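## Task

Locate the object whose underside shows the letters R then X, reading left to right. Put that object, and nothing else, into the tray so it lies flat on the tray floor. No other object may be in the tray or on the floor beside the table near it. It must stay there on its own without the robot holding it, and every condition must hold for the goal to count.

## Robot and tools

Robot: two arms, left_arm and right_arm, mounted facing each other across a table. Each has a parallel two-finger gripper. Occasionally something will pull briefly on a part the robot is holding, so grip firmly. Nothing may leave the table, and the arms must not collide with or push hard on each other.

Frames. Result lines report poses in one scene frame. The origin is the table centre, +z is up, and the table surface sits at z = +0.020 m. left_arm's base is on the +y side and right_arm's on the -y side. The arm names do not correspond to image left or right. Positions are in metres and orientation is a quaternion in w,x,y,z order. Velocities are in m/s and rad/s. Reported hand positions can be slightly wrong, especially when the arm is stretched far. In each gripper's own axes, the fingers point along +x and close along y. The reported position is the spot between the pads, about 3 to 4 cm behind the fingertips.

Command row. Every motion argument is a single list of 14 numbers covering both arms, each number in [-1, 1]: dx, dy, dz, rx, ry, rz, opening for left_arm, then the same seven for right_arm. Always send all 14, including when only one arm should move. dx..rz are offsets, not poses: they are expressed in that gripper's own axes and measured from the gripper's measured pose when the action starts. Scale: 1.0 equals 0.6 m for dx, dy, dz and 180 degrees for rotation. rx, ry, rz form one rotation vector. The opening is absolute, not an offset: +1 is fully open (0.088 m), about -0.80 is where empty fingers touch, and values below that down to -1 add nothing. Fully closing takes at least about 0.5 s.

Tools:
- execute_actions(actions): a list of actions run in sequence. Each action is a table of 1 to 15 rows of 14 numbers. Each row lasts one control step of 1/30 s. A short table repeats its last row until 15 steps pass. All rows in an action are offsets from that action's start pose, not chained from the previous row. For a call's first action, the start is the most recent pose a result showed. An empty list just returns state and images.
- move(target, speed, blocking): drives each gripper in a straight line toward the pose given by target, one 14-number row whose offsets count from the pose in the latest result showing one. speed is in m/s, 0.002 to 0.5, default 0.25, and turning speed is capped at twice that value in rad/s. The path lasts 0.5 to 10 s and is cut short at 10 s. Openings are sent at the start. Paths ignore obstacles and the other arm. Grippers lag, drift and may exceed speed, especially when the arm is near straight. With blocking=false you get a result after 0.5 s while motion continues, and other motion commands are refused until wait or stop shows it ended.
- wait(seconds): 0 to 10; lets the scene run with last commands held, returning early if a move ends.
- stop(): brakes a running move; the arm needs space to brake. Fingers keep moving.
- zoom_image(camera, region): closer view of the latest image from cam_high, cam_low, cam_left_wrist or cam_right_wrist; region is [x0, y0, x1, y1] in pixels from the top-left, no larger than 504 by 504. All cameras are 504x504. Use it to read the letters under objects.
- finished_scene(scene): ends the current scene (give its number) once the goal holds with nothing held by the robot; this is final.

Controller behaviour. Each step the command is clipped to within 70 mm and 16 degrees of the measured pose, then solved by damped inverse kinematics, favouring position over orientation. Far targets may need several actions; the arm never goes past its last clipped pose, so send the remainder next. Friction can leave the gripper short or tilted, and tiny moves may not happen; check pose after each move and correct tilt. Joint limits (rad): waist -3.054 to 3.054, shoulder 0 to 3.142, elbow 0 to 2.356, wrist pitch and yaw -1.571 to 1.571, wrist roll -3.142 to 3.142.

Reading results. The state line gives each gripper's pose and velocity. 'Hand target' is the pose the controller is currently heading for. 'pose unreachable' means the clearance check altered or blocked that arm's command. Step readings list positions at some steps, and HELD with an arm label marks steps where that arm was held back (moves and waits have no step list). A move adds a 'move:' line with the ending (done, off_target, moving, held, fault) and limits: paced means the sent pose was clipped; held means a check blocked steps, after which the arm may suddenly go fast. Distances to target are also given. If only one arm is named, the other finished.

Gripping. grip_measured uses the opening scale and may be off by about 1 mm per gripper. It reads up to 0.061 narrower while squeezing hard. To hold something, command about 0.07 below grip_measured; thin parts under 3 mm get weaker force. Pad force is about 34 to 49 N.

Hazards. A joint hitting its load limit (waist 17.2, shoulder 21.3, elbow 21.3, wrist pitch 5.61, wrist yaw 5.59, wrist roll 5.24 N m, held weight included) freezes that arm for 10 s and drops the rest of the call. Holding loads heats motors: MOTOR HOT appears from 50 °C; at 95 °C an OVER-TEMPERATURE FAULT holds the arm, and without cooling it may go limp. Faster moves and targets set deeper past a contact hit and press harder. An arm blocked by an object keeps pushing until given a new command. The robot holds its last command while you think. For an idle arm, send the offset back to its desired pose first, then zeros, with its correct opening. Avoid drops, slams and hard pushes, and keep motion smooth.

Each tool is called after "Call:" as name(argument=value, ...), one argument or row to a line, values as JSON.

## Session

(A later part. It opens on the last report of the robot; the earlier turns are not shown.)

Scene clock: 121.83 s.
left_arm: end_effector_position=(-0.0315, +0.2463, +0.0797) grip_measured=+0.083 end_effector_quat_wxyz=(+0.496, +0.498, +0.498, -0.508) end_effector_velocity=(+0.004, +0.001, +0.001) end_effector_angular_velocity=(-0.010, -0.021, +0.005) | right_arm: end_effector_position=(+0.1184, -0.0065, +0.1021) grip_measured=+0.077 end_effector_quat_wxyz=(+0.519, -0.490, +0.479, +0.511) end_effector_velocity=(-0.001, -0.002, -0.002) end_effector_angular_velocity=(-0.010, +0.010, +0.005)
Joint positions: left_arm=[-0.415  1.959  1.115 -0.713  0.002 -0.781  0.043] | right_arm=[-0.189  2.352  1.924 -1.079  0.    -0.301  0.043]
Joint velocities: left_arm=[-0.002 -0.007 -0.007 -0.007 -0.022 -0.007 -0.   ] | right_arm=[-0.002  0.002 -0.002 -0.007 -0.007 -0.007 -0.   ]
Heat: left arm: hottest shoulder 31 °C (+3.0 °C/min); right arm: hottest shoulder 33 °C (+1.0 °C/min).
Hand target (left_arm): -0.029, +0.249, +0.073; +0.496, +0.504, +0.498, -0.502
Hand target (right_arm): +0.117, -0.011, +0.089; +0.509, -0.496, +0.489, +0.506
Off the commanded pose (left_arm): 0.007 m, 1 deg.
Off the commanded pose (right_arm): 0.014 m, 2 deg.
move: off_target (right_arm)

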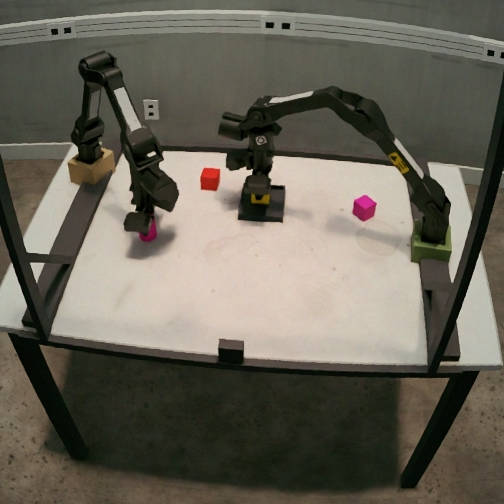

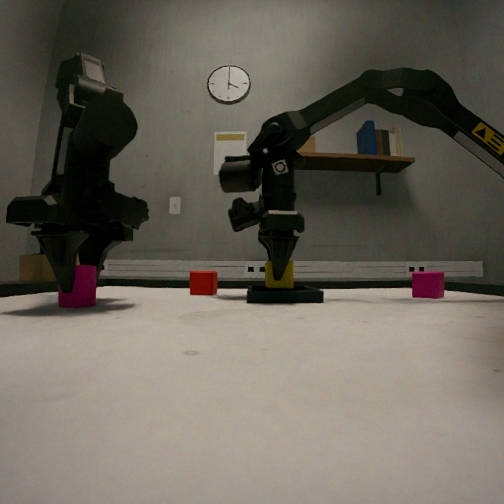

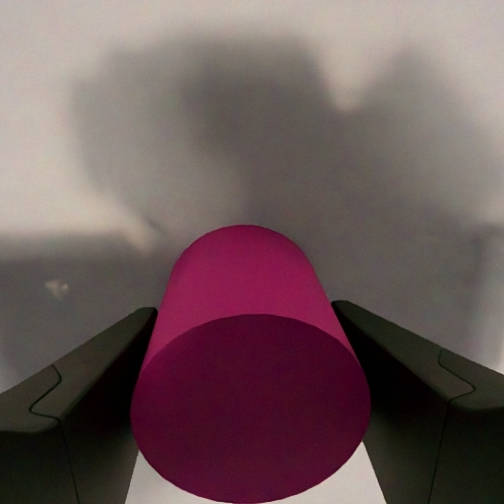

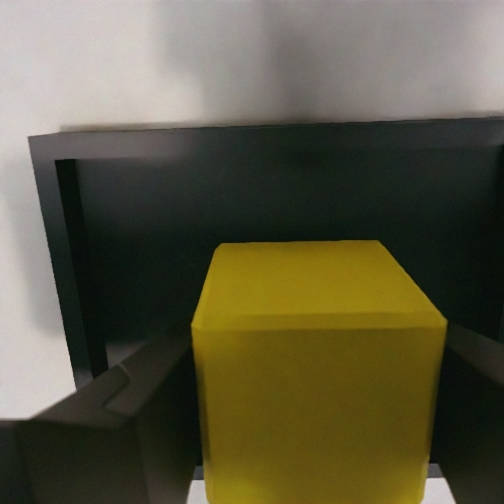

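Call:
move(
  target=[0,0,0,0,0,0,0.6,0.042,0,-0.01,0,0.016,0,-0.05],
  speed=0.04,
)

Call:
move(
  target=[-0.08,0,0,0,0,0,0.6,0,0,0,0,0,0,0.5],
)

Call:
move(
  target=[0,0,0,0,0,0,0.6,-0.1,0,0,0,0,0,0.5],
)

Scene clock: 132.50 s.
left_arm: end_effector_position=(-0.0318, +0.2460, +0.0797) grip_measured=+0.597 end_effector_quat_wxyz=(+0.496, +0.497, +0.498, -0.509) end_effector_velocity=(-0.002, +0.000, +0.000) end_effector_angular_velocity=(-0.010, +0.000, +0.015) | right_arm: end_effector_position=(+0.1196, -0.0068, +0.0896) grip_measured=+0.077 end_effector_quat_wxyz=(+0.515, -0.496, +0.483, +0.506) end_effector_velocity=(+0.002, -0.001, +0.002) end_effector_angular_velocity=(-0.000, +0.007, +0.000)
Joint positions: left_arm=[-0.415  1.959  1.115 -0.711  0.002 -0.781  0.068] | right_arm=[-0.189  2.38   1.924 -1.068  0.009 -0.301  0.043]
Joint velocities: left_arm=[-0.007 -0.002 -0.002  0.007 -0.007 -0.022  0.   ] | right_arm=[-0.007 -0.002  0.002 -0.007 -0.007 -0.007 -0.   ]
Heat: left arm: hottest shoulder 30 °C (+1.0 °C/min); right arm: hottest shoulder 35 °C (+3.0 °C/min).
Hand target (left_arm): -0.032, +0.246, +0.080; +0.496, +0.498, +0.498, -0.508
Hand target (right_arm): +0.119, -0.011, +0.077; +0.507, -0.503, +0.492, +0.498
Off the commanded pose (left_arm): 0.000 m, 0 deg.
Off the commanded pose (right_arm): 0.014 m, 2 deg.
move: off_target (right_arm)

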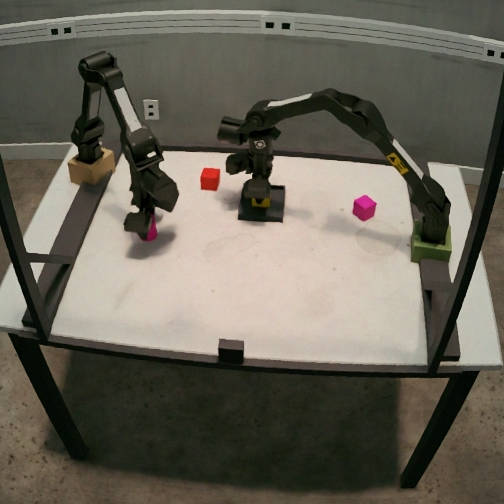

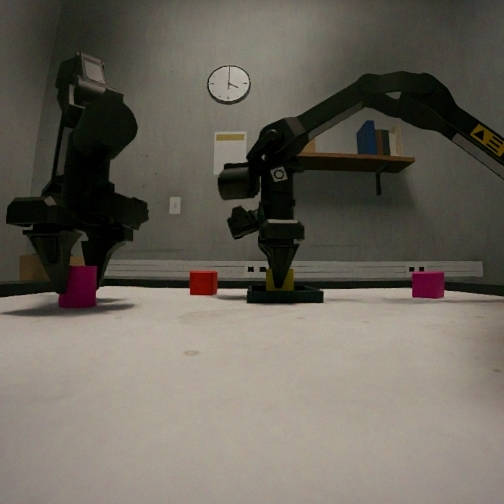

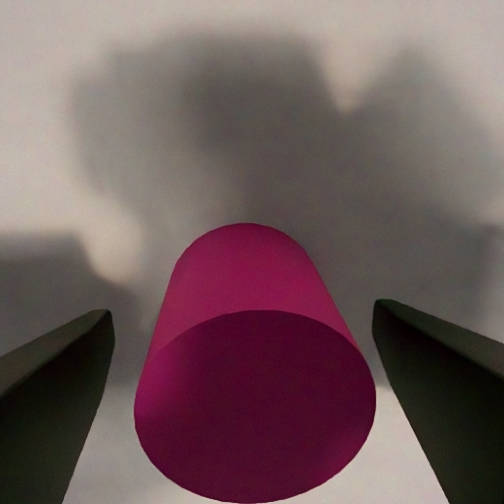

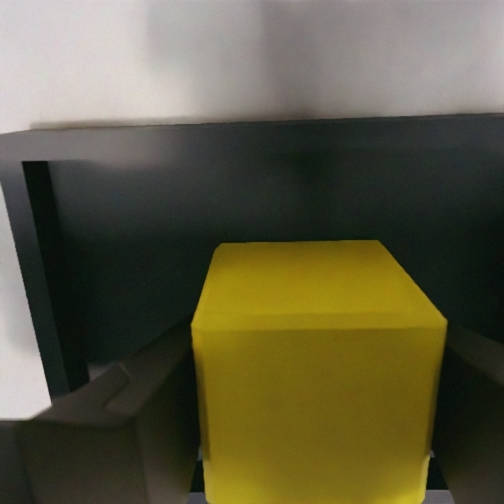

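Scene clock: 133.37 s.
left_arm: end_effector_position=(-0.0274, +0.2504, +0.1197) grip_measured=+0.597 end_effector_quat_wxyz=(+0.496, +0.506, +0.498, -0.500) end_effector_velocity=(+0.003, +0.002, +0.004) end_effector_angular_velocity=(+0.010, -0.021, +0.019) | right_arm: end_effector_position=(+0.1196, -0.0068, +0.0896) grip_measured=+0.496 end_effector_quat_wxyz=(+0.515, -0.496, +0.483, +0.506) end_effector_velocity=(-0.001, -0.005, +0.000) end_effector_angular_velocity=(-0.019, +0.013, +0.020)
Joint positions: left_arm=[-0.415  1.879  1.187 -0.888  0.002 -0.781  0.068] | right_arm=[-0.189  2.38   1.924 -1.068  0.009 -0.301  0.063]
Joint velocities: left_arm=[-0.002 -0.002  0.012 -0.037 -0.007 -0.022 -0.   ] | right_arm=[-0.002 -0.002 -0.002 -0.022 -0.007 -0.022  0.   ]
Heat: left arm: hottest shoulder 31 °C (+2.0 °C/min); right arm: hottest shoulder 35 °C (+3.0 °C/min).
Hand target (left_arm): -0.031, +0.247, +0.128; +0.496, +0.498, +0.498, -0.509
Hand target (right_arm): +0.120, -0.007, +0.090; +0.515, -0.496, +0.483, +0.506
Off the commanded pose (left_arm): 0.010 m, 1 deg.
Off the commanded pose (right_arm): 0.000 m, 0 deg.
move: off_target (left_arm)

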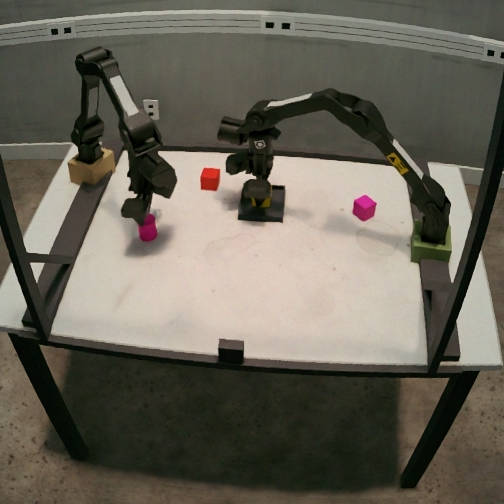

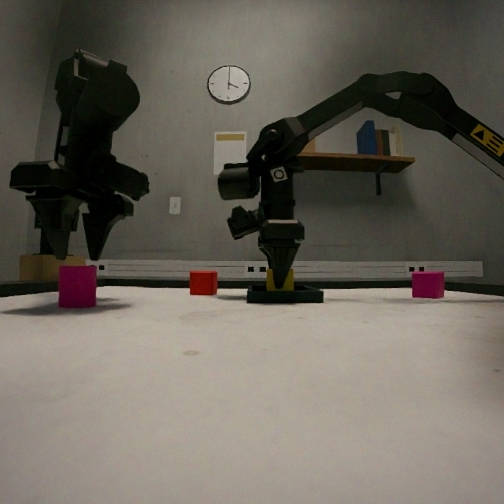

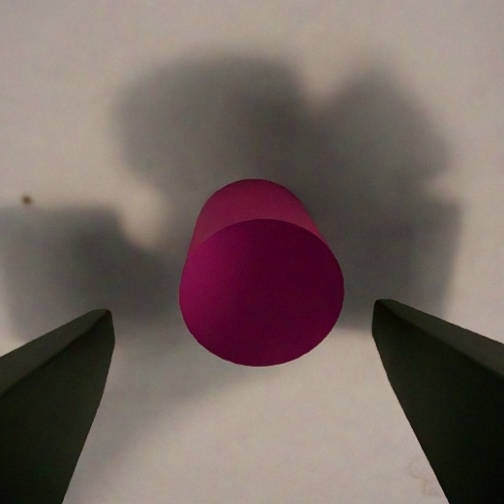

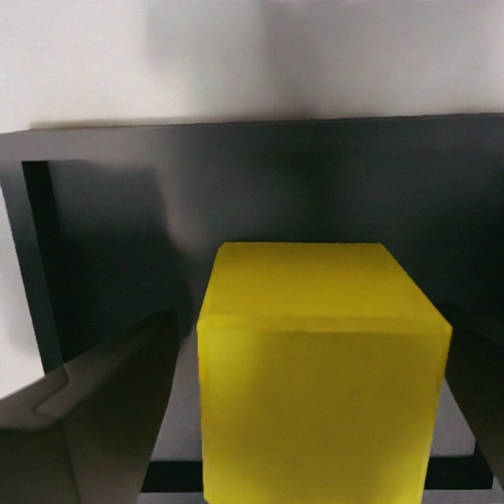

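Scene clock: 134.30 s.
left_arm: end_effector_position=(-0.0275, +0.2503, +0.1198) grip_measured=+0.597 end_effector_quat_wxyz=(+0.496, +0.506, +0.498, -0.500) end_effector_velocity=(+0.007, +0.001, +0.000) end_effector_angular_velocity=(-0.000, -0.031, +0.010) | right_arm: end_effector_position=(+0.1183, -0.0112, +0.1447) grip_measured=+0.497 end_effector_quat_wxyz=(+0.512, -0.498, +0.486, +0.504) end_effector_velocity=(+0.000, +0.000, +0.007) end_effector_angular_velocity=(+0.004, +0.006, +0.005)
Joint positions: left_arm=[-0.415  1.879  1.187 -0.888  0.002 -0.781  0.068] | right_arm=[-0.189  2.338  2.071 -1.268  0.009 -0.301  0.063]
Joint velocities: left_arm=[ 0.002 -0.002 -0.002 -0.022 -0.022 -0.007 -0.   ] | right_arm=[-0.002 -0.002  0.022 -0.022 -0.007 -0.007 -0.   ]
Heat: left arm: hottest shoulder 31 °C (+2.0 °C/min); right arm: hottest shoulder 36 °C (+5.1 °C/min).
Hand target (left_arm): -0.028, +0.250, +0.120; +0.496, +0.506, +0.498, -0.500
Hand target (right_arm): +0.118, -0.009, +0.150; +0.515, -0.496, +0.483, +0.506
Off the commanded pose (left_arm): 0.000 m, 0 deg.
Off the commanded pose (right_arm): 0.005 m, 1 deg.
move: done

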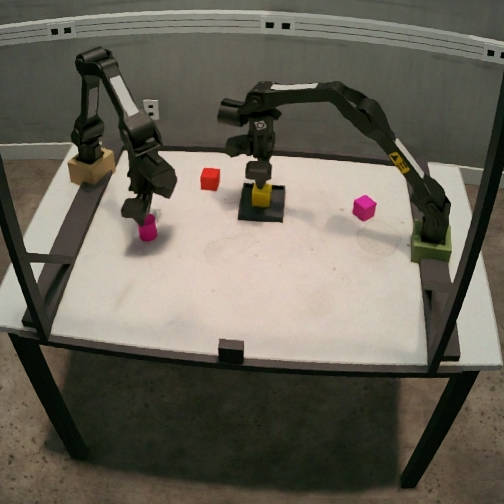

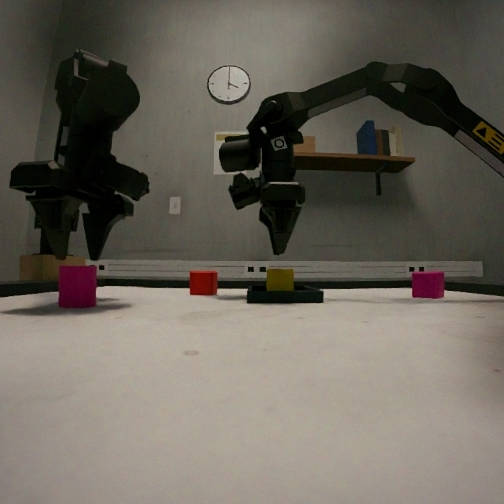

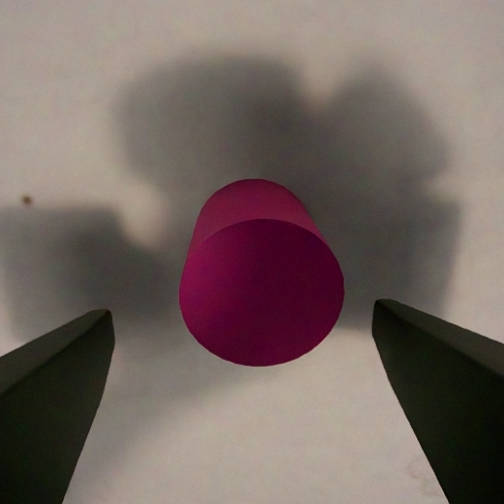

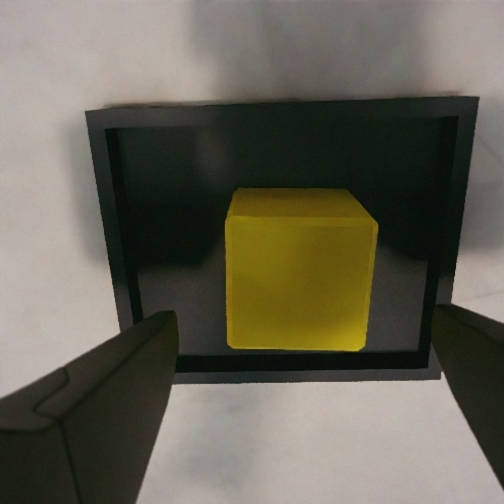

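Call:
finished_scene(
  scene=1,
)

The scene is finished: the task was done.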